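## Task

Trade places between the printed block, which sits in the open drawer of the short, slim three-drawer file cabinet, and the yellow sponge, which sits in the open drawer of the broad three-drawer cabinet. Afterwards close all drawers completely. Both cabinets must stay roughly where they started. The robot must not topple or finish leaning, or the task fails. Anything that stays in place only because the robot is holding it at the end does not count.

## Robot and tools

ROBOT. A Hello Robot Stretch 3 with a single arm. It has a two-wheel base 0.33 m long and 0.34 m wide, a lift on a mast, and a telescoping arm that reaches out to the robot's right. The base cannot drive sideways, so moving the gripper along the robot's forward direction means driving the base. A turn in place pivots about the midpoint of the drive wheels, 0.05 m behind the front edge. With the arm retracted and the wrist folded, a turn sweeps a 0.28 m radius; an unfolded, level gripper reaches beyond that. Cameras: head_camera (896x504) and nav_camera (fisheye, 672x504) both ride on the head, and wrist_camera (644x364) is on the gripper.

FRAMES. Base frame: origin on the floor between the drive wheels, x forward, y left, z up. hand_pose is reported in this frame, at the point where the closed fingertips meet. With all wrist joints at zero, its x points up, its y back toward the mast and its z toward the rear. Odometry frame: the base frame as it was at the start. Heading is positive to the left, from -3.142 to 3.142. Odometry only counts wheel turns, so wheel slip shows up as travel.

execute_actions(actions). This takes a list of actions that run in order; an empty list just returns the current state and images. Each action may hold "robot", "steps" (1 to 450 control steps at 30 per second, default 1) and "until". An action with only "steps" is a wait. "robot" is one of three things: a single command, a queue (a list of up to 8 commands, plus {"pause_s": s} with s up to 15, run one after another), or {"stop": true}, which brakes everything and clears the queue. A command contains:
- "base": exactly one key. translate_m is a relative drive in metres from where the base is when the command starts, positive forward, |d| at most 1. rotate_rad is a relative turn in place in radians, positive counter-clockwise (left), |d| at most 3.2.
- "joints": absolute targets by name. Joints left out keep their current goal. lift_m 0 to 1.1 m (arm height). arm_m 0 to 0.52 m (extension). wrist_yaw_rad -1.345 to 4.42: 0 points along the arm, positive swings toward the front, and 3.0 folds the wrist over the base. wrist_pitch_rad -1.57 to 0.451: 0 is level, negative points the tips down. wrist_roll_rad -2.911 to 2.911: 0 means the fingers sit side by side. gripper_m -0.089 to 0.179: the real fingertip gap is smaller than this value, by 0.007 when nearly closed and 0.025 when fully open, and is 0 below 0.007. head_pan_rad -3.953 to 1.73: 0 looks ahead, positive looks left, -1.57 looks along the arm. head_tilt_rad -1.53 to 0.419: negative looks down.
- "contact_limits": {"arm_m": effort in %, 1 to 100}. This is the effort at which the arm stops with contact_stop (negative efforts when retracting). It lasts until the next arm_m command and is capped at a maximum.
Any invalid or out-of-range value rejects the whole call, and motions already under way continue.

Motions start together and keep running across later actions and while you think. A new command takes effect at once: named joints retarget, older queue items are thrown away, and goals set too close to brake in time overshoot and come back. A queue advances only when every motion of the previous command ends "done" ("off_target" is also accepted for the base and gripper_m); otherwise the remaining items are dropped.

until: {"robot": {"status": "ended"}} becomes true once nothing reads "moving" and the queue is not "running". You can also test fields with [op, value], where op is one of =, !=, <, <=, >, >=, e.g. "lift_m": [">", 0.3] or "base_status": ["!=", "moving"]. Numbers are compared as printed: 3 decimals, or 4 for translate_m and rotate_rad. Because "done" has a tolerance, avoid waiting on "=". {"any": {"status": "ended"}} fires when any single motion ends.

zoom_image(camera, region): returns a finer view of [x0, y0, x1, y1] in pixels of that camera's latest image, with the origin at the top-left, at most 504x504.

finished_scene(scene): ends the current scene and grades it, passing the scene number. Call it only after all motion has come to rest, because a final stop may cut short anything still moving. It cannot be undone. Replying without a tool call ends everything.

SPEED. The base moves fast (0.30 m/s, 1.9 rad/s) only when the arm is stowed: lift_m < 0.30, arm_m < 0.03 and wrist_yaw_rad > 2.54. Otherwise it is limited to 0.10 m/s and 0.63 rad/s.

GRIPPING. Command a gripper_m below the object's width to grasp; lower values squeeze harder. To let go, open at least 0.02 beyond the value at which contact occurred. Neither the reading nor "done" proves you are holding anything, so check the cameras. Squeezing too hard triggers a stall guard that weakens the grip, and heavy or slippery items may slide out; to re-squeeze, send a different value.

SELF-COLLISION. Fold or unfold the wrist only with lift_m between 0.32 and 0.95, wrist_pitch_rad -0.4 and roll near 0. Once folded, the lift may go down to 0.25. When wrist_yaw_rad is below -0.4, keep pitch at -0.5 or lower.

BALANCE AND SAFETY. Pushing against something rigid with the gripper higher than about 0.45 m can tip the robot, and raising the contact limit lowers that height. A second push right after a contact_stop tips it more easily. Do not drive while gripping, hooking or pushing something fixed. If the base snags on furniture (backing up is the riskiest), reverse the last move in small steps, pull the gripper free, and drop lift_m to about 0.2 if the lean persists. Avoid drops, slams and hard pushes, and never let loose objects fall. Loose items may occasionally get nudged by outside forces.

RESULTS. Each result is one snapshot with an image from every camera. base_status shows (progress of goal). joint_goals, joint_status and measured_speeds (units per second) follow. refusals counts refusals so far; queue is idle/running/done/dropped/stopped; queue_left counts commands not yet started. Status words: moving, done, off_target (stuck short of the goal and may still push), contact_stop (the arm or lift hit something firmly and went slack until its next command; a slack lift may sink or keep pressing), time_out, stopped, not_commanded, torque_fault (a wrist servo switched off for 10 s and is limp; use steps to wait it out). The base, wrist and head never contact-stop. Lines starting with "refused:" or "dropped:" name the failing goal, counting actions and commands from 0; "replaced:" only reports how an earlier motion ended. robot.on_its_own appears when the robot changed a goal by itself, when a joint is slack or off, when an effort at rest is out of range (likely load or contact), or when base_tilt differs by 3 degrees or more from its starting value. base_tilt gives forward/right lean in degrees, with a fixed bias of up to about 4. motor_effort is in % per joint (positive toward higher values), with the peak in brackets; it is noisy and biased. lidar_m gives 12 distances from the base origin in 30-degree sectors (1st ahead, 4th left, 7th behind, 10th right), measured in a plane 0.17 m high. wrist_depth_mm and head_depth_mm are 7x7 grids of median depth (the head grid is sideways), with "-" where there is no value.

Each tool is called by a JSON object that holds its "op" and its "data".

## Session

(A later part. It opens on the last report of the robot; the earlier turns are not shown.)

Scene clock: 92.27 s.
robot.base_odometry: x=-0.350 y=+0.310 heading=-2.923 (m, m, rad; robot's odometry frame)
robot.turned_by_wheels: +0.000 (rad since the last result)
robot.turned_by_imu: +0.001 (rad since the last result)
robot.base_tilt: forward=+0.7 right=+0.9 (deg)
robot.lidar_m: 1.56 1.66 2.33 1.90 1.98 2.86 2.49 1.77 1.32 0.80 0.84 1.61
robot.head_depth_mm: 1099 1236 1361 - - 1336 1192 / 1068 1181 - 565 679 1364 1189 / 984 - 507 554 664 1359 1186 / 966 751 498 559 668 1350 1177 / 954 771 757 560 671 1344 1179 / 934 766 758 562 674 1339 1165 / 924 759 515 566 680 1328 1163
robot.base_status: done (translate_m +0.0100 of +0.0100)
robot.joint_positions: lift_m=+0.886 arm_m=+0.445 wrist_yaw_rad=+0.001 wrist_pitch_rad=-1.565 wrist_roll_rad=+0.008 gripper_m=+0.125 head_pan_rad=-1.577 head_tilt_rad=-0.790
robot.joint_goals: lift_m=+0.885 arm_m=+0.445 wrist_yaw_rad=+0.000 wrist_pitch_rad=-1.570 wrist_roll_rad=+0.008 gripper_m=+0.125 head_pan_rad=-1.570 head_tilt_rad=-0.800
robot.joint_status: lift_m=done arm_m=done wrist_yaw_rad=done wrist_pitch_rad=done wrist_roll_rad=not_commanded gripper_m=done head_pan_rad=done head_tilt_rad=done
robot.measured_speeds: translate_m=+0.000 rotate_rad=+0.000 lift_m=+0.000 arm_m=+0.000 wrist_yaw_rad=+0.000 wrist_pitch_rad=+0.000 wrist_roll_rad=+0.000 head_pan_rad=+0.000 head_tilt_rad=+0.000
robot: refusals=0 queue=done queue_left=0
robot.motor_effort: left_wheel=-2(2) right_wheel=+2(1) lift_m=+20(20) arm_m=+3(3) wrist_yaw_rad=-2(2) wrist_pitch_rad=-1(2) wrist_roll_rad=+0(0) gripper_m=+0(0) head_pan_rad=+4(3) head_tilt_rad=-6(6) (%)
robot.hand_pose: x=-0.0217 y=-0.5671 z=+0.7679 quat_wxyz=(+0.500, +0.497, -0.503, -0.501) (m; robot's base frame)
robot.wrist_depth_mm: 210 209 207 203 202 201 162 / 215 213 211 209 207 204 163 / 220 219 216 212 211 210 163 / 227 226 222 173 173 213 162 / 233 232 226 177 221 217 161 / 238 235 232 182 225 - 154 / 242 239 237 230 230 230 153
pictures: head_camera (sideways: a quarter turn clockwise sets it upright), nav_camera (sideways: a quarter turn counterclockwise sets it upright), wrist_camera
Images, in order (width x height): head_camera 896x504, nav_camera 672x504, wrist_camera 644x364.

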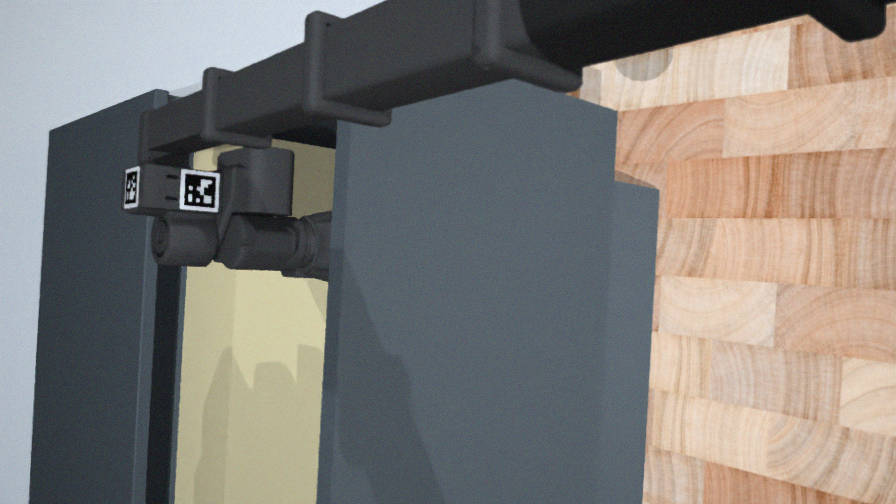

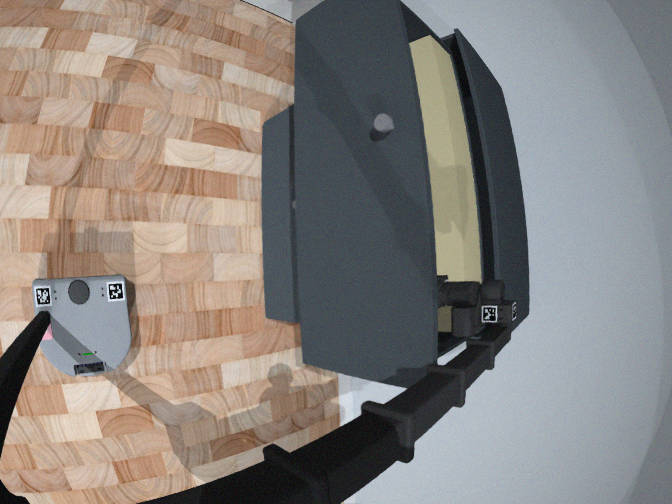

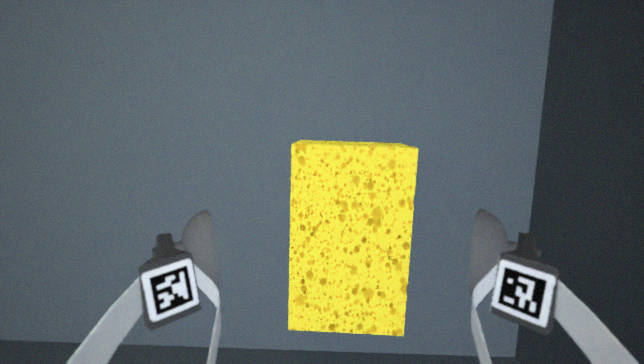

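{"op": "execute_actions", "data": {"actions": [{"robot":[{"joints":{"gripper_m":0.03}},{"joints":{"lift_m":1.1}},{"joints":{"wrist_pitch_rad":-1.25}},{"joints":{"arm_m":0.33,"wrist_pitch_rad":-0.8}}],"steps":450,"until":{"robot":{"status":"ended"}}}]}}

Scene clock: 107.87 s.
robot.base_odometry: x=-0.350 y=+0.310 heading=-2.923 (m, m, rad; robot's odometry frame)
robot.turned_by_wheels: +0.000 (rad since the last result)
robot.turned_by_imu: +0.002 (rad since the last result)
robot.base_tilt: forward=+0.5 right=+0.9 (deg)
robot.lidar_m: 1.56 1.66 2.33 1.90 1.97 2.87 2.50 1.76 1.32 0.80 0.84 1.60
robot.head_depth_mm: 1100 1233 1384 1627 1595 1361 1195 / 1087 835 672 552 682 1363 1190 / 987 758 750 555 664 1355 1186 / - 618 613 557 668 1345 1183 / 953 744 757 559 672 1341 1175 / 936 767 759 562 676 1339 1172 / 923 761 516 564 678 1328 1160
robot.base_status: done (translate_m +0.0100 of +0.0100)
robot.joint_positions: lift_m=+1.099 arm_m=+0.330 wrist_yaw_rad=+0.001 wrist_pitch_rad=-0.816 wrist_roll_rad=+0.008 gripper_m=+0.030 head_pan_rad=-1.577 head_tilt_rad=-0.790
robot.joint_goals: lift_m=+1.100 arm_m=+0.330 wrist_yaw_rad=+0.000 wrist_pitch_rad=-0.800 wrist_roll_rad=+0.008 gripper_m=+0.030 head_pan_rad=-1.570 head_tilt_rad=-0.800
robot.joint_status: lift_m=done arm_m=done wrist_yaw_rad=done wrist_pitch_rad=done wrist_roll_rad=not_commanded gripper_m=done head_pan_rad=done head_tilt_rad=done
robot.measured_speeds: translate_m=+0.000 rotate_rad=+0.000 lift_m=+0.000 arm_m=+0.000 wrist_yaw_rad=+0.000 wrist_pitch_rad=+0.000 wrist_roll_rad=+0.000 head_pan_rad=+0.000 head_tilt_rad=+0.000
robot: refusals=0 queue=done queue_left=0
robot.motor_effort: left_wheel=-2(2) right_wheel=+1(1) lift_m=+53(55) arm_m=-3(3) wrist_yaw_rad=-2(1) wrist_pitch_rad=+5(4) wrist_roll_rad=+0(0) gripper_m=-8(82) head_pan_rad=+3(3) head_tilt_rad=-6(6) (%)
robot.hand_pose: x=-0.0214 y=-0.6333 z=+1.0350 quat_wxyz=(+0.647, +0.280, -0.651, -0.282) (m; robot's base frame)
robot.wrist_depth_mm: 297 292 287 282 278 272 794 / 367 358 354 347 344 331 883 / 331 326 320 318 312 977 - / 325 322 316 173 289 315 - / 437 421 399 178 347 299 - / 505 509 505 183 182 253 - / 467 465 456 439 430 272 -
pictures: head_camera (sideways: a quarter turn clockwise sets it upright), nav_camera (sideways: a quarter turn counterclockwise sets it upright), wrist_camera
Images, in order (width x height): head_camera 896x504, nav_camera 672x504, wrist_camera 644x364.

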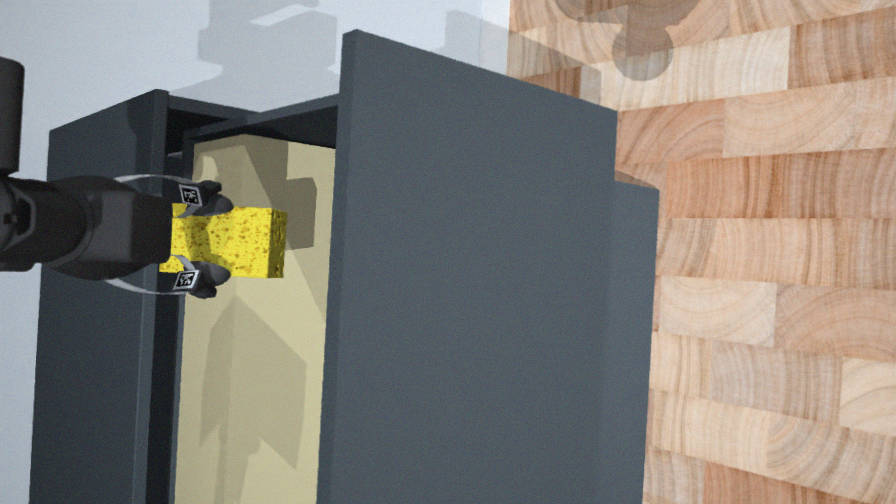

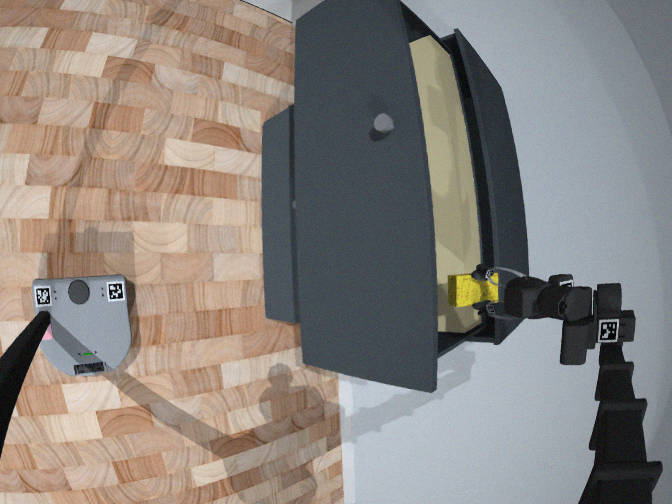

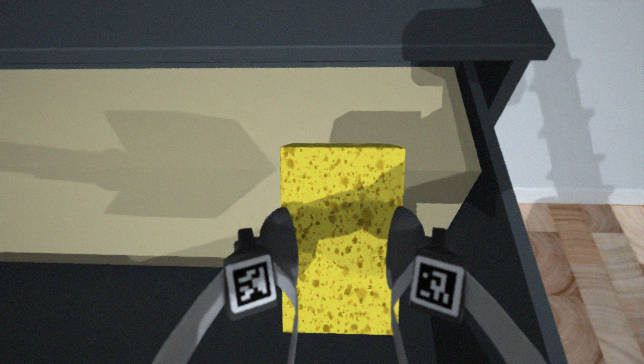

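{"op": "execute_actions", "data": {"actions": [{"robot":[{"joints":{"wrist_pitch_rad":-0.4}},{"joints":{"arm_m":0.0}},{"base":{"rotate_rad":1.955},"joints":{"wrist_pitch_rad":-1.2}},{"base":{"translate_m":1.0},"joints":{"lift_m":0.9}},{"base":{"translate_m":0.31}},{"base":{"rotate_rad":1.186},"joints":{"head_tilt_rad":-0.9}}],"steps":450,"until":{"robot":{"status":"ended"}}},{"steps":450,"until":{"robot":{"status":"ended"}}}]}}

Scene clock: 143.90 s.
robot.base_odometry: x=+0.392 y=-0.770 heading=+0.217 (m, m, rad; robot's odometry frame)
robot.turned_by_wheels: +3.141 (rad since the last result)
robot.turned_by_imu: +3.143 (rad since the last result)
robot.base_tilt: forward=+0.7 right=+1.0 (deg)
robot.lidar_m: 2.22 2.48 2.55 2.04 2.09 2.17 2.12 1.74 0.70 0.68 1.34 1.89
robot.head_depth_mm: 1117 1272 1488 1687 - - 1113 / 1125 1238 1039 962 - - 1107 / 1130 1238 1029 981 - - 1111 / 1137 1228 1018 971 930 - - / 1139 1258 1014 969 869 779 1123 / 1139 1308 1527 1638 1392 1211 1133 / 1150 1313 1539 1673 1440 1268 1133
robot.base_status: done (rotate_rad +1.1859 of +1.1860)
robot.joint_positions: lift_m=+0.901 arm_m=+0.000 wrist_yaw_rad=+0.001 wrist_pitch_rad=-1.202 wrist_roll_rad=+0.008 gripper_m=+0.030 head_pan_rad=-1.577 head_tilt_rad=-0.889
robot.joint_goals: lift_m=+0.900 arm_m=+0.000 wrist_yaw_rad=+0.000 wrist_pitch_rad=-1.200 wrist_roll_rad=+0.008 gripper_m=+0.030 head_pan_rad=-1.570 head_tilt_rad=-0.900
robot.joint_status: lift_m=done arm_m=done wrist_yaw_rad=done wrist_pitch_rad=done wrist_roll_rad=not_commanded gripper_m=done head_pan_rad=done head_tilt_rad=done
robot.measured_speeds: translate_m=+0.000 rotate_rad=+0.000 lift_m=+0.000 arm_m=+0.000 wrist_yaw_rad=+0.000 wrist_pitch_rad=+0.000 wrist_roll_rad=+0.000 head_pan_rad=+0.000 head_tilt_rad=+0.000
robot: refusals=0 queue=done queue_left=0
robot.motor_effort: left_wheel=-2(6) right_wheel=+2(5) lift_m=+19(52) arm_m=-3(3) wrist_yaw_rad=-2(2) wrist_pitch_rad=+0(6) wrist_roll_rad=+0(0) gripper_m=-8(7) head_pan_rad=+3(3) head_tilt_rad=-7(21) (%)
robot.hand_pose: x=-0.0215 y=-0.2152 z=+0.7916 quat_wxyz=(+0.581, +0.399, -0.585, -0.401) (m; robot's base frame)
robot.wrist_depth_mm: - - 512 509 500 497 - / - - 477 492 488 473 - / - - 453 399 408 398 - / - - - 175 413 978 988 / - - - 178 980 970 978 / 990 967 956 183 - 951 949 / 955 946 957 186 - 928 900
pictures: head_camera (sideways: a quarter turn clockwise sets it upright), nav_camera (sideways: a quarter turn counterclockwise sets it upright), wrist_camera
Images, in order (width x height): head_camera 896x504, nav_camera 672x504, wrist_camera 644x364.

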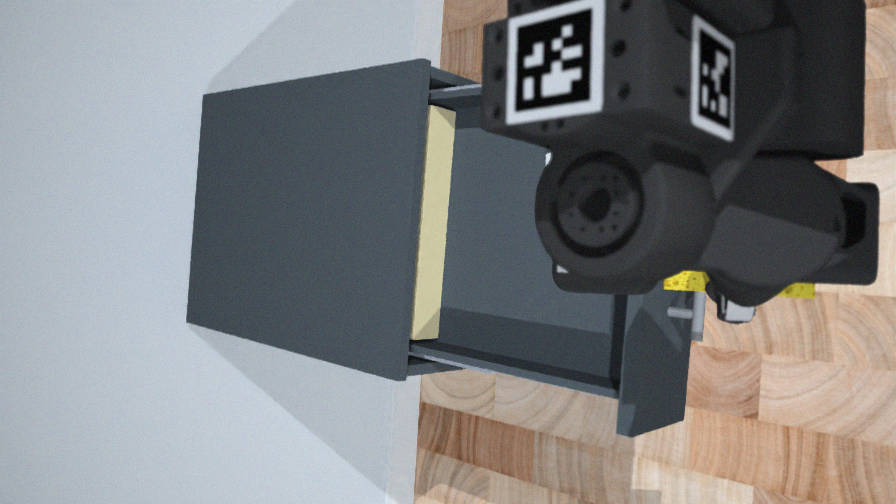

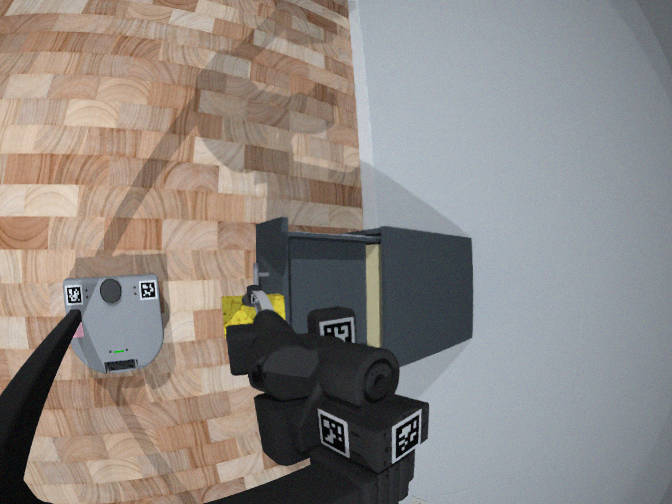

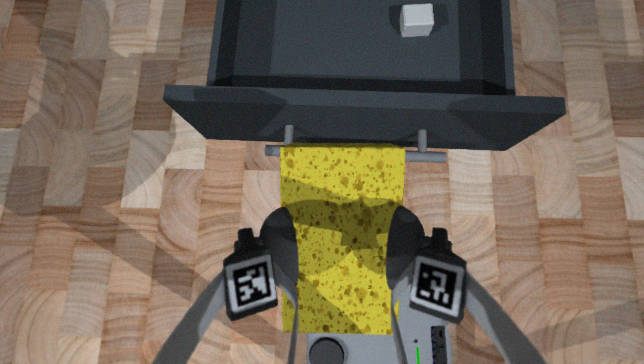

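{"op": "execute_actions", "data": {"actions": [{"robot":[{"base":{"translate_m":0.05},"joints":{"wrist_pitch_rad":-1.57,"arm_m":0.37,"lift_m":0.8}},{"joints":{"lift_m":0.72}}],"steps":450,"until":{"robot":{"status":"ended"}}}]}}

Scene clock: 153.20 s.
robot.base_odometry: x=+0.441 y=-0.759 heading=+0.217 (m, m, rad; robot's odometry frame)
robot.turned_by_wheels: +0.000 (rad since the last result)
robot.turned_by_imu: +0.002 (rad since the last result)
robot.base_tilt: forward=+0.5 right=+0.9 (deg)
robot.lidar_m: 2.17 2.43 2.54 2.04 2.09 2.23 2.16 1.74 0.70 0.69 1.34 1.89
robot.head_depth_mm: 1121 1281 1394 978 912 1301 - / 1129 1235 1062 1009 - - 1152 / 1132 1240 - 998 877 1265 1146 / 1138 1224 1079 950 807 1265 1143 / 1145 1282 1104 989 817 1277 1142 / 1142 1319 1535 1683 1456 1274 1135 / 1151 1321 1541 1675 1446 1268 1129
robot.base_status: done (translate_m +0.0500 of +0.0500)
robot.joint_positions: lift_m=+0.721 arm_m=+0.370 wrist_yaw_rad=+0.000 wrist_pitch_rad=-1.570 wrist_roll_rad=+0.008 gripper_m=+0.030 head_pan_rad=-1.577 head_tilt_rad=-0.889
robot.joint_goals: lift_m=+0.720 arm_m=+0.370 wrist_yaw_rad=+0.000 wrist_pitch_rad=-1.570 wrist_roll_rad=+0.008 gripper_m=+0.030 head_pan_rad=-1.570 head_tilt_rad=-0.900
robot.joint_status: lift_m=done arm_m=done wrist_yaw_rad=done wrist_pitch_rad=done wrist_roll_rad=not_commanded gripper_m=done head_pan_rad=done head_tilt_rad=done
robot.measured_speeds: translate_m=+0.000 rotate_rad=+0.000 lift_m=+0.000 arm_m=+0.000 wrist_yaw_rad=+0.000 wrist_pitch_rad=+0.000 wrist_roll_rad=+0.000 head_pan_rad=+0.000 head_tilt_rad=+0.000
robot: refusals=0 queue=done queue_left=0
robot.motor_effort: left_wheel=-2(4) right_wheel=+1(4) lift_m=+20(21) arm_m=+2(6) wrist_yaw_rad=+0(2) wrist_pitch_rad=+0(5) wrist_roll_rad=+0(0) gripper_m=+0(7) head_pan_rad=+3(3) head_tilt_rad=-7(7) (%)
robot.hand_pose: x=-0.0216 y=-0.4907 z=+0.6030 quat_wxyz=(+0.498, +0.498, -0.502, -0.502) (m; robot's base frame)
robot.wrist_depth_mm: 766 761 226 227 225 222 220 / 795 764 232 232 230 228 220 / 782 803 240 239 237 234 231 / 829 795 244 242 242 240 238 / 845 835 253 252 247 246 243 / 870 830 221 230 - 241 245 / 868 167 171 173 176 180 181
pictures: head_camera (sideways: a quarter turn clockwise sets it upright), nav_camera (sideways: a quarter turn counterclockwise sets it upright), wrist_camera
Images, in order (width x height): head_camera 896x504, nav_camera 672x504, wrist_camera 644x364.

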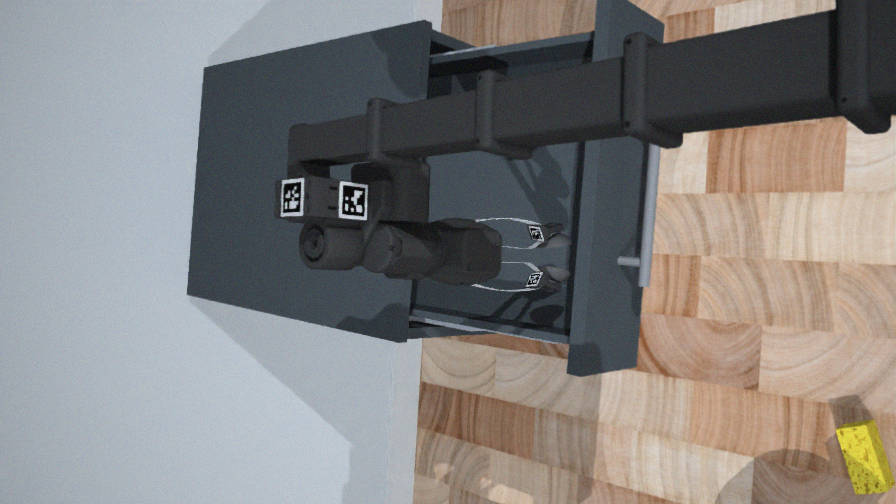

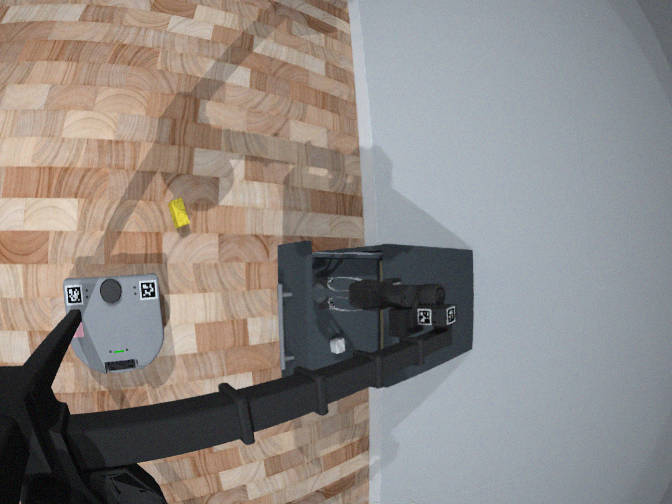

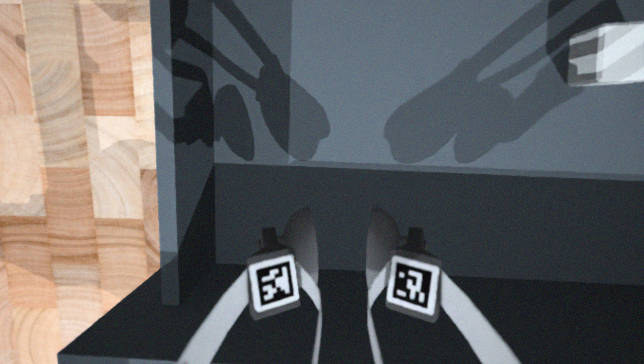

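{"op": "execute_actions", "data": {"actions": [{"robot":[{"joints":{"arm_m":0.29},"contact_limits":{"arm_m":12}},{"joints":{"arm_m":0.32}},{"joints":{"lift_m":0.84}},{"base":{"rotate_rad":1.0},"joints":{"arm_m":0.25,"gripper_m":0.14,"head_tilt_rad":-1.2}},{"joints":{"lift_m":0.35}}],"steps":450,"until":{"robot":{"status":"ended"}}},{"steps":300,"until":{"robot":{"status":"ended"}}}]}}

Scene clock: 176.83 s.
robot.base_odometry: x=+0.441 y=-0.759 heading=+1.217 (m, m, rad; robot's odometry frame)
robot.turned_by_wheels: +1.000 (rad since the last result)
robot.turned_by_imu: +1.002 (rad since the last result)
robot.base_tilt: forward=+0.7 right=+0.9 (deg)
robot.lidar_m: 2.58 2.04 2.06 2.25 2.19 1.82 0.71 0.69 1.32 1.80 2.16 2.44
robot.head_depth_mm: 1675 1693 1527 1401 1275 1202 1138 / 1815 1685 1525 1398 1291 1207 - / 1864 1681 1516 1405 1256 - - / 1852 1671 1517 1421 1266 1215 - / 1850 1656 1511 1381 1272 1183 1104 / 1839 1649 1501 1381 1270 1177 1101 / 1838 1648 1500 1377 1264 1175 1098
robot.base_status: done (rotate_rad +0.9999 of +1.0000)
robot.joint_positions: lift_m=+0.351 arm_m=+0.250 wrist_yaw_rad=+0.000 wrist_pitch_rad=-1.565 wrist_roll_rad=+0.010 gripper_m=+0.140 head_pan_rad=-1.577 head_tilt_rad=-1.185
robot.joint_goals: lift_m=+0.350 arm_m=+0.250 wrist_yaw_rad=+0.000 wrist_pitch_rad=-1.570 wrist_roll_rad=+0.010 gripper_m=+0.140 head_pan_rad=-1.570 head_tilt_rad=-1.200
robot.joint_status: lift_m=done arm_m=done wrist_yaw_rad=done wrist_pitch_rad=done wrist_roll_rad=not_commanded gripper_m=done head_pan_rad=done head_tilt_rad=done
robot.measured_speeds: translate_m=+0.000 rotate_rad=+0.000 lift_m=+0.000 arm_m=+0.000 wrist_yaw_rad=+0.000 wrist_pitch_rad=+0.000 wrist_roll_rad=+0.000 head_pan_rad=+0.000 head_tilt_rad=+0.000
robot: refusals=0 queue=done queue_left=0
robot.motor_effort: left_wheel=-2(6) right_wheel=+1(5) lift_m=+19(54) arm_m=-2(6) wrist_yaw_rad=+1(1) wrist_pitch_rad=-1(15) wrist_roll_rad=-1(1) gripper_m=+0(80) head_pan_rad=+3(3) head_tilt_rad=-8(33) (%)
robot.hand_pose: x=-0.0216 y=-0.3727 z=+0.2329 quat_wxyz=(+0.499, +0.496, -0.504, -0.502) (m; robot's base frame)
robot.wrist_depth_mm: 381 383 375 377 373 370 360 / 391 392 386 382 390 375 372 / 401 405 399 393 389 386 383 / 418 409 408 399 335 398 383 / 426 419 418 407 405 404 394 / 436 - 426 422 418 422 410 / 446 448 439 432 435 424 425
pictures: head_camera (sideways: a quarter turn clockwise sets it upright), nav_camera (sideways: a quarter turn counterclockwise sets it upright), wrist_camera
Images, in order (width x height): head_camera 896x504, nav_camera 672x504, wrist_camera 644x364.

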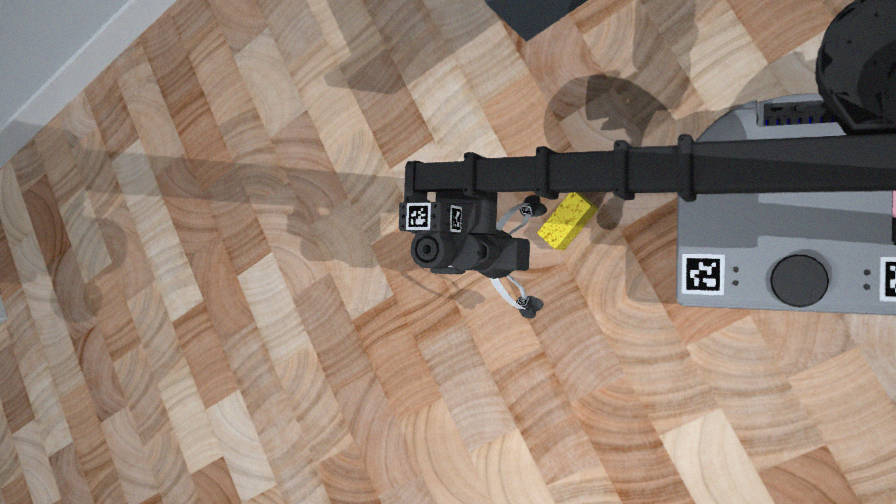

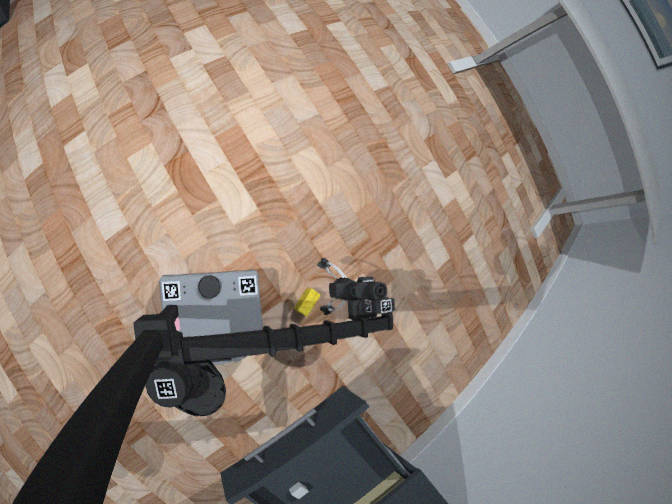

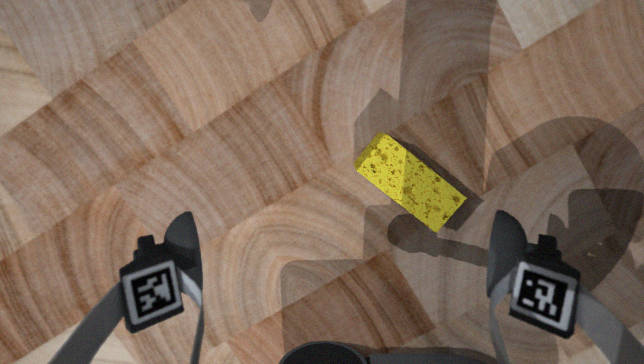

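{"op": "execute_actions", "data": {"actions": [{"robot":[{"base":{"translate_m":-0.07},"joints":{"wrist_roll_rad":-0.9,"lift_m":0.26}}],"steps":450,"until":{"robot":{"status":"ended"}}}]}}

Scene clock: 183.90 s.
robot.base_odometry: x=+0.416 y=-0.825 heading=+1.217 (m, m, rad; robot's odometry frame)
robot.turned_by_wheels: +0.000 (rad since the last result)
robot.turned_by_imu: +0.001 (rad since the last result)
robot.base_tilt: forward=+0.8 right=+0.9 (deg)
robot.lidar_m: 2.64 2.09 2.13 2.22 2.15 1.73 0.65 0.63 1.26 1.71 2.21 2.50
robot.head_depth_mm: 1587 1659 1533 1395 710 1183 1125 / 1788 1680 1527 1399 1272 1201 - / 1867 1683 1521 1413 1294 - - / 1868 1668 1519 1417 1250 1214 - / 1844 1661 1508 1385 1274 1185 1100 / 1846 1657 1515 1370 1270 1180 1100 / 1845 1644 1507 1375 1267 1172 1093
robot.base_status: done (translate_m -0.0700 of -0.0700)
robot.joint_positions: lift_m=+0.261 arm_m=+0.250 wrist_yaw_rad=+0.000 wrist_pitch_rad=-1.565 wrist_roll_rad=-0.895 gripper_m=+0.140 head_pan_rad=-1.577 head_tilt_rad=-1.185
robot.joint_goals: lift_m=+0.260 arm_m=+0.250 wrist_yaw_rad=+0.000 wrist_pitch_rad=-1.570 wrist_roll_rad=-0.900 gripper_m=+0.140 head_pan_rad=-1.570 head_tilt_rad=-1.200
robot.joint_status: lift_m=done arm_m=done wrist_yaw_rad=done wrist_pitch_rad=done wrist_roll_rad=done gripper_m=done head_pan_rad=done head_tilt_rad=done
robot.measured_speeds: translate_m=+0.000 rotate_rad=+0.000 lift_m=+0.000 arm_m=+0.000 wrist_yaw_rad=+0.000 wrist_pitch_rad=+0.000 wrist_roll_rad=+0.000 head_pan_rad=+0.000 head_tilt_rad=+0.000
robot: refusals=0 queue=done queue_left=0
robot.motor_effort: left_wheel=-2(5) right_wheel=+1(2) lift_m=+20(20) arm_m=-3(3) wrist_yaw_rad=+1(0) wrist_pitch_rad=-1(2) wrist_roll_rad=-2(1) gripper_m=+0(0) head_pan_rad=+4(3) head_tilt_rad=-8(9) (%)
robot.hand_pose: x=-0.0215 y=-0.3728 z=+0.1429 quat_wxyz=(+0.669, +0.665, -0.235, -0.234) (m; robot's base frame)
robot.wrist_depth_mm: 293 294 289 288 285 281 281 / 301 299 291 294 290 289 285 / 310 308 307 301 298 295 292 / 319 316 313 245 305 302 300 / 327 324 320 254 312 308 308 / 334 - 330 324 323 323 318 / - - 334 331 333 327 329
pictures: head_camera (sideways: a quarter turn clockwise sets it upright), nav_camera (sideways: a quarter turn counterclockwise sets it upright), wrist_camera
Images, in order (width x height): head_camera 896x504, nav_camera 672x504, wrist_camera 644x364.

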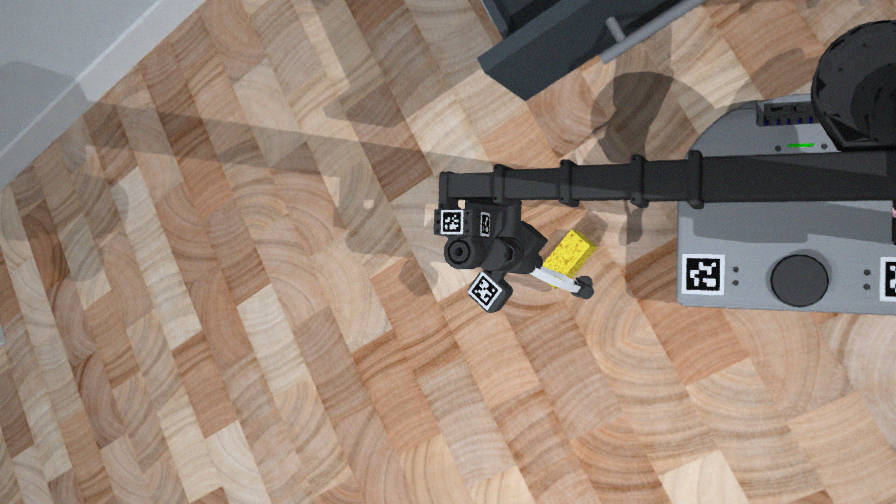

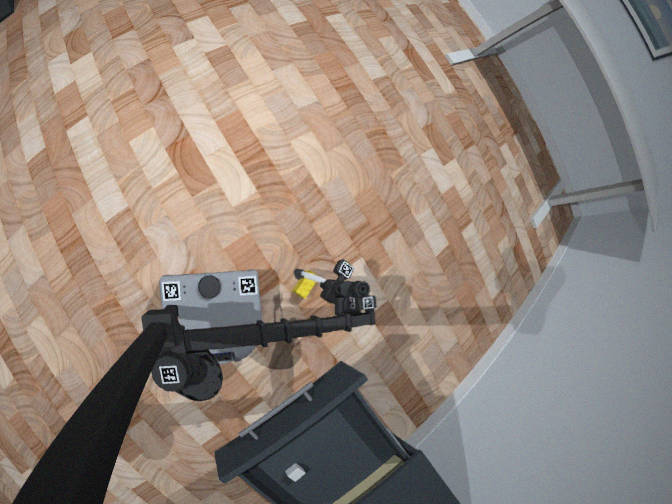

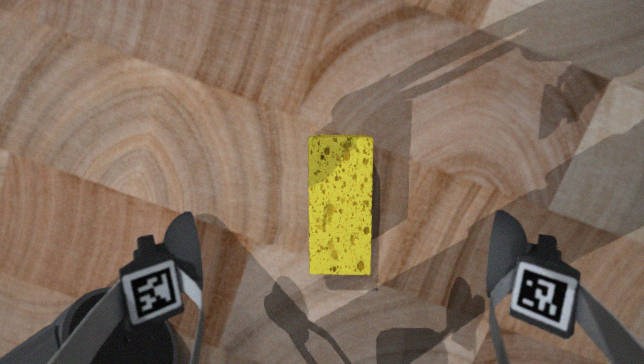

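{"op": "execute_actions", "data": {"actions": [{"robot":[{"joints":{"lift_m":0.175}},{"joints":{"gripper_m":0.01}},{"joints":{"lift_m":0.22}},{"base":{"translate_m":0.05},"joints":{"lift_m":0.88,"wrist_roll_rad":0,"head_tilt_rad":-0.9}},{"base":{"rotate_rad":-1.0},"joints":{"arm_m":0.35}}],"steps":450,"until":{"robot":{"status":"ended"}}},{"steps":300,"until":{"robot":{"status":"ended"}}}]}}

Scene clock: 204.17 s.
robot.base_odometry: x=+0.434 y=-0.778 heading=+0.217 (m, m, rad; robot's odometry frame)
robot.turned_by_wheels: -1.000 (rad since the last result)
robot.turned_by_imu: -0.995 (rad since the last result)
robot.base_tilt: forward=+0.7 right=+1.0 (deg)
robot.lidar_m: 2.18 2.45 2.56 2.06 2.11 2.21 2.16 1.72 0.69 0.67 1.32 1.86
robot.head_depth_mm: 1112 1245 - - 844 788 1137 / 1099 - 987 972 867 767 1144 / 1102 - 995 964 871 772 1139 / 1126 1235 - 702 851 1211 1143 / 1128 1269 1053 957 847 1228 1135 / 1136 1302 1533 1667 1439 1247 1128 / 1140 1308 1534 1653 1432 1265 1126
robot.base_status: done (rotate_rad -0.9999 of -1.0000)
robot.joint_positions: lift_m=+0.879 arm_m=+0.350 wrist_yaw_rad=+0.000 wrist_pitch_rad=-1.565 wrist_roll_rad=-0.004 gripper_m=+0.011 head_pan_rad=-1.577 head_tilt_rad=-0.902
robot.joint_goals: lift_m=+0.880 arm_m=+0.350 wrist_yaw_rad=+0.000 wrist_pitch_rad=-1.570 wrist_roll_rad=+0.000 gripper_m=+0.010 head_pan_rad=-1.570 head_tilt_rad=-0.900
robot.joint_status: lift_m=done arm_m=done wrist_yaw_rad=done wrist_pitch_rad=done wrist_roll_rad=done gripper_m=done head_pan_rad=done head_tilt_rad=done
robot.measured_speeds: translate_m=+0.000 rotate_rad=+0.000 lift_m=+0.000 arm_m=+0.000 wrist_yaw_rad=+0.000 wrist_pitch_rad=+0.000 wrist_roll_rad=+0.000 head_pan_rad=+0.000 head_tilt_rad=+0.000
robot: refusals=0 queue=done queue_left=0
robot.motor_effort: left_wheel=+1(4) right_wheel=-1(5) lift_m=+53(54) arm_m=+2(4) wrist_yaw_rad=+0(1) wrist_pitch_rad=-1(2) wrist_roll_rad=+2(2) gripper_m=-13(85) head_pan_rad=+3(3) head_tilt_rad=+1(29) (%)
robot.hand_pose: x=-0.0216 y=-0.4720 z=+0.7617 quat_wxyz=(+0.502, +0.499, -0.500, -0.498) (m; robot's base frame)
robot.wrist_depth_mm: 934 904 385 382 374 376 357 / 960 936 392 389 388 384 377 / 976 937 407 402 392 387 373 / - - 411 157 405 402 387 / - - - 161 407 412 949 / - - 342 165 - 358 361 / - - - 168 - - -
pictures: head_camera (sideways: a quarter turn clockwise sets it upright), nav_camera (sideways: a quarter turn counterclockwise sets it upright), wrist_camera
Images, in order (width x height): head_camera 896x504, nav_camera 672x504, wrist_camera 644x364.

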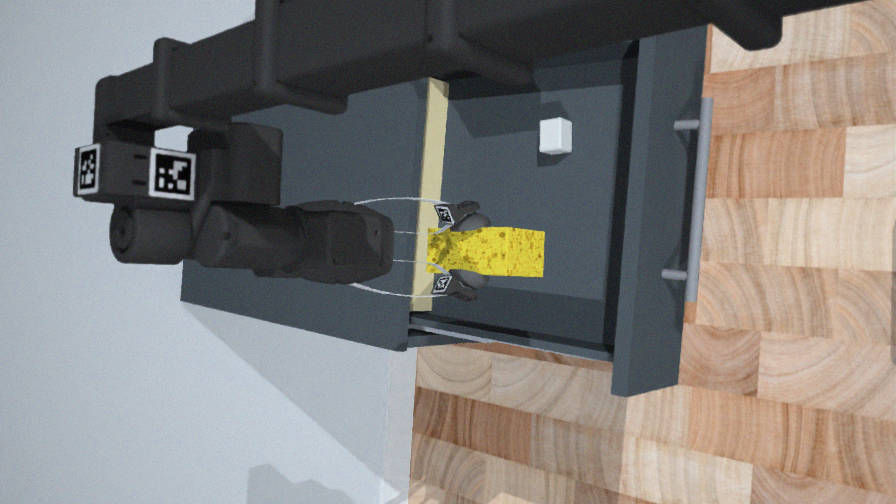

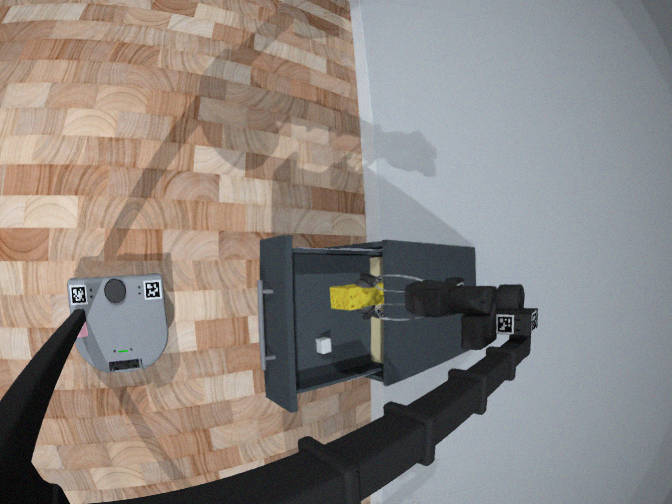

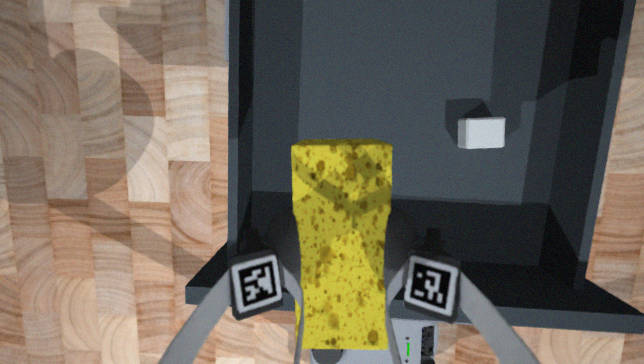

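{"op": "execute_actions", "data": {"actions": [{"robot":[{"joints":{"lift_m":0.7}},{"joints":{"gripper_m":0.095}},{"joints":{"lift_m":0.79}},{"base":{"translate_m":-0.148},"joints":{"arm_m":0.39}}],"steps":450,"until":{"robot":{"status":"ended"}}}]}}

Scene clock: 216.00 s.
robot.base_odometry: x=+0.289 y=-0.810 heading=+0.217 (m, m, rad; robot's odometry frame)
robot.turned_by_wheels: +0.000 (rad since the last result)
robot.turned_by_imu: +0.003 (rad since the last result)
robot.base_tilt: forward=+0.6 right=+0.9 (deg)
robot.lidar_m: 2.32 2.57 2.57 2.04 2.11 2.06 2.01 1.71 1.29 0.66 0.70 1.85
robot.head_depth_mm: 1105 1267 1474 1671 - - - / 1116 1249 - - 1464 1269 1146 / 1116 1226 954 948 871 1215 1142 / 1121 1237 - 974 855 769 1140 / 1124 1217 995 954 863 783 1133 / 1131 1246 990 970 821 1204 1132 / 1135 1301 1499 1578 839 1219 1122
robot.base_status: done (translate_m -0.1480 of -0.1480)
robot.joint_positions: lift_m=+0.789 arm_m=+0.390 wrist_yaw_rad=+0.000 wrist_pitch_rad=-1.565 wrist_roll_rad=-0.004 gripper_m=+0.095 head_pan_rad=-1.577 head_tilt_rad=-0.902
robot.joint_goals: lift_m=+0.790 arm_m=+0.390 wrist_yaw_rad=+0.000 wrist_pitch_rad=-1.570 wrist_roll_rad=+0.000 gripper_m=+0.095 head_pan_rad=-1.570 head_tilt_rad=-0.900
robot.joint_status: lift_m=done arm_m=done wrist_yaw_rad=done wrist_pitch_rad=done wrist_roll_rad=done gripper_m=done head_pan_rad=done head_tilt_rad=done
robot.measured_speeds: translate_m=+0.000 rotate_rad=+0.000 lift_m=+0.000 arm_m=+0.000 wrist_yaw_rad=+0.000 wrist_pitch_rad=+0.000 wrist_roll_rad=+0.000 head_pan_rad=+0.000 head_tilt_rad=+0.000
robot: refusals=0 queue=done queue_left=0
robot.motor_effort: left_wheel=+1(2) right_wheel=-1(6) lift_m=+52(54) arm_m=+2(2) wrist_yaw_rad=+1(1) wrist_pitch_rad=-2(2) wrist_roll_rad=+2(2) gripper_m=+0(80) head_pan_rad=+3(3) head_tilt_rad=+1(1) (%)
robot.hand_pose: x=-0.0216 y=-0.5120 z=+0.6718 quat_wxyz=(+0.502, +0.499, -0.500, -0.498) (m; robot's base frame)
robot.wrist_depth_mm: 297 301 299 295 292 285 800 / 301 305 304 300 301 288 797 / 305 313 311 306 304 823 815 / 307 321 320 310 316 842 834 / 310 268 322 326 319 877 844 / 317 275 337 330 332 910 898 / 305 311 327 336 330 928 909
pictures: head_camera (sideways: a quarter turn clockwise sets it upright), nav_camera (sideways: a quarter turn counterclockwise sets it upright), wrist_camera
Images, in order (width x height): head_camera 896x504, nav_camera 672x504, wrist_camera 644x364.

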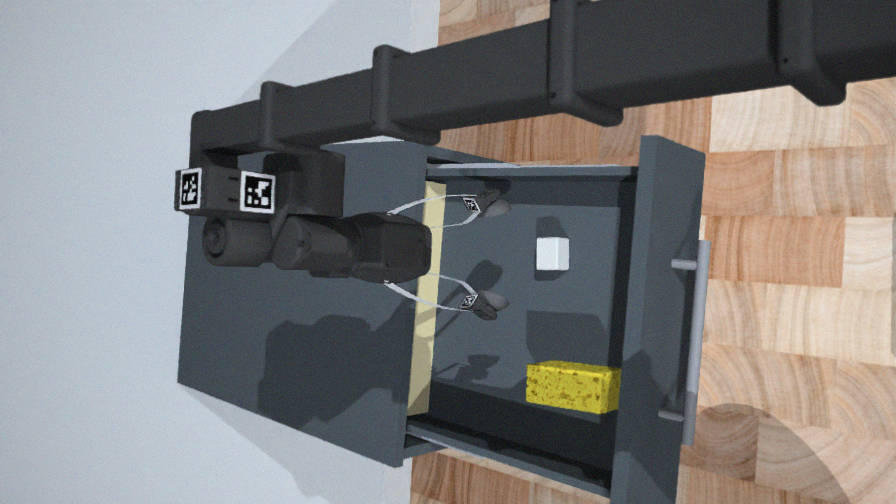

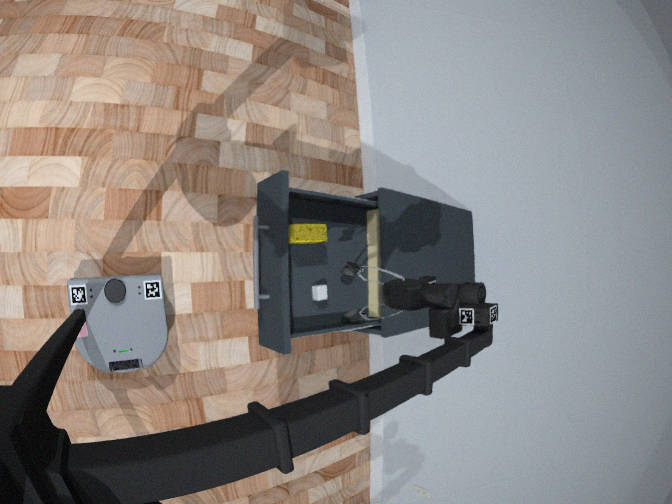

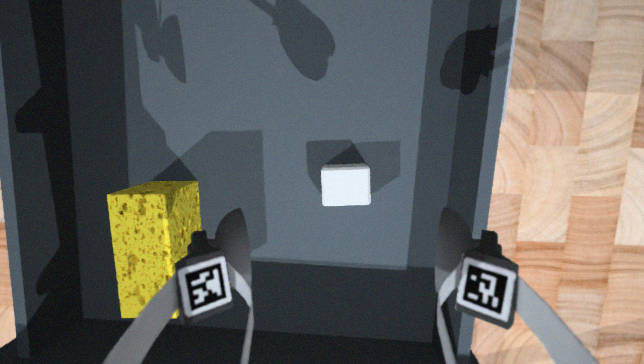

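{"op": "execute_actions", "data": {"actions": [{"robot":[{"joints":{"lift_m":0.69}}],"steps":450,"until":{"robot":{"status":"ended"}}}]}}

Scene clock: 220.73 s.
robot.base_odometry: x=+0.289 y=-0.810 heading=+0.217 (m, m, rad; robot's odometry frame)
robot.turned_by_wheels: +0.000 (rad since the last result)
robot.turned_by_imu: +0.001 (rad since the last result)
robot.base_tilt: forward=+0.7 right=+0.9 (deg)
robot.lidar_m: 2.33 2.57 2.57 2.04 2.12 2.06 2.01 1.71 1.29 0.66 0.70 1.86
robot.head_depth_mm: 1104 1266 1477 1670 1474 1292 1187 / 1109 1270 1490 1668 - - - / 1114 1205 1095 968 853 1216 1144 / 1116 1209 1058 940 853 771 1137 / 1123 1213 996 954 862 783 1135 / 1129 1249 989 971 821 1205 1132 / 1132 1306 1499 1588 837 1219 1120
robot.base_status: done (translate_m -0.1480 of -0.1480)
robot.joint_positions: lift_m=+0.691 arm_m=+0.390 wrist_yaw_rad=+0.000 wrist_pitch_rad=-1.565 wrist_roll_rad=-0.004 gripper_m=+0.095 head_pan_rad=-1.577 head_tilt_rad=-0.902
robot.joint_goals: lift_m=+0.690 arm_m=+0.390 wrist_yaw_rad=+0.000 wrist_pitch_rad=-1.570 wrist_roll_rad=+0.000 gripper_m=+0.095 head_pan_rad=-1.570 head_tilt_rad=-0.900
robot.joint_status: lift_m=done arm_m=done wrist_yaw_rad=done wrist_pitch_rad=done wrist_roll_rad=done gripper_m=done head_pan_rad=done head_tilt_rad=done
robot.measured_speeds: translate_m=+0.000 rotate_rad=+0.000 lift_m=+0.000 arm_m=+0.000 wrist_yaw_rad=+0.000 wrist_pitch_rad=+0.000 wrist_roll_rad=+0.000 head_pan_rad=+0.000 head_tilt_rad=+0.000
robot: refusals=0 queue=done queue_left=0
robot.motor_effort: left_wheel=+1(1) right_wheel=-3(2) lift_m=+20(54) arm_m=+3(2) wrist_yaw_rad=+1(0) wrist_pitch_rad=-1(2) wrist_roll_rad=+2(2) gripper_m=+0(0) head_pan_rad=+3(4) head_tilt_rad=+1(1) (%)
robot.hand_pose: x=-0.0216 y=-0.5120 z=+0.5729 quat_wxyz=(+0.502, +0.499, -0.500, -0.498) (m; robot's base frame)
robot.wrist_depth_mm: 205 204 200 199 197 195 149 / 210 207 205 203 202 200 155 / 217 212 210 208 207 203 154 / 220 218 216 213 210 207 161 / 174 222 221 218 217 193 741 / 165 209 228 225 222 176 783 / 168 219 234 230 229 211 809
pictures: head_camera (sideways: a quarter turn clockwise sets it upright), nav_camera (sideways: a quarter turn counterclockwise sets it upright), wrist_camera
Images, in order (width x height): head_camera 896x504, nav_camera 672x504, wrist_camera 644x364.

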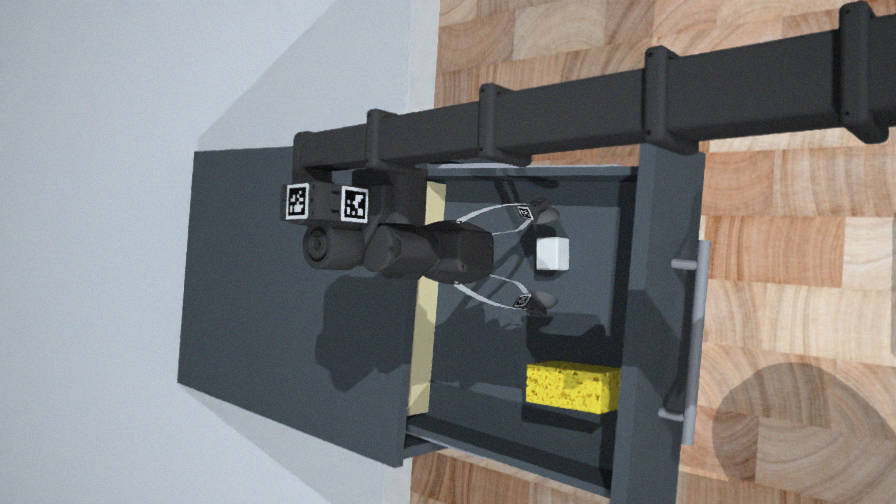

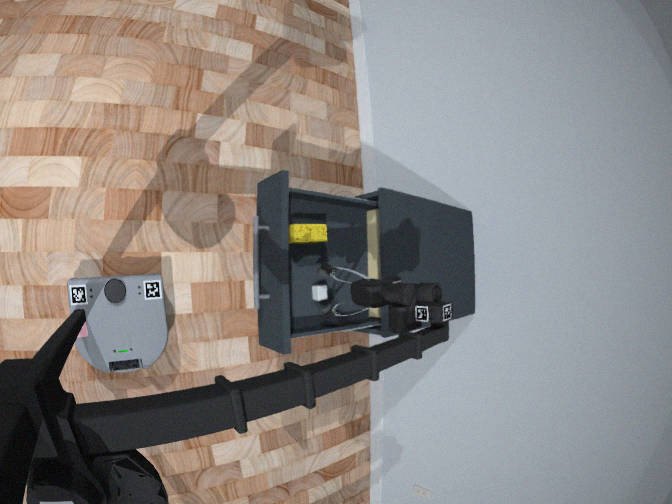

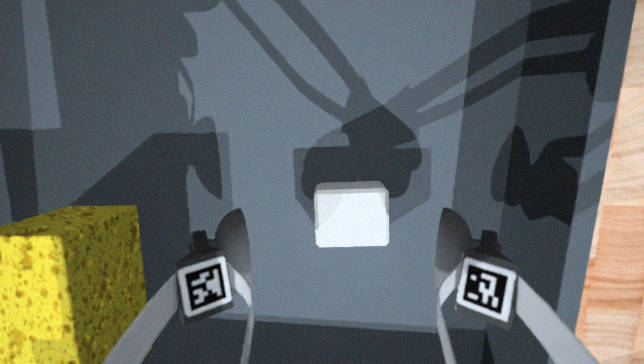

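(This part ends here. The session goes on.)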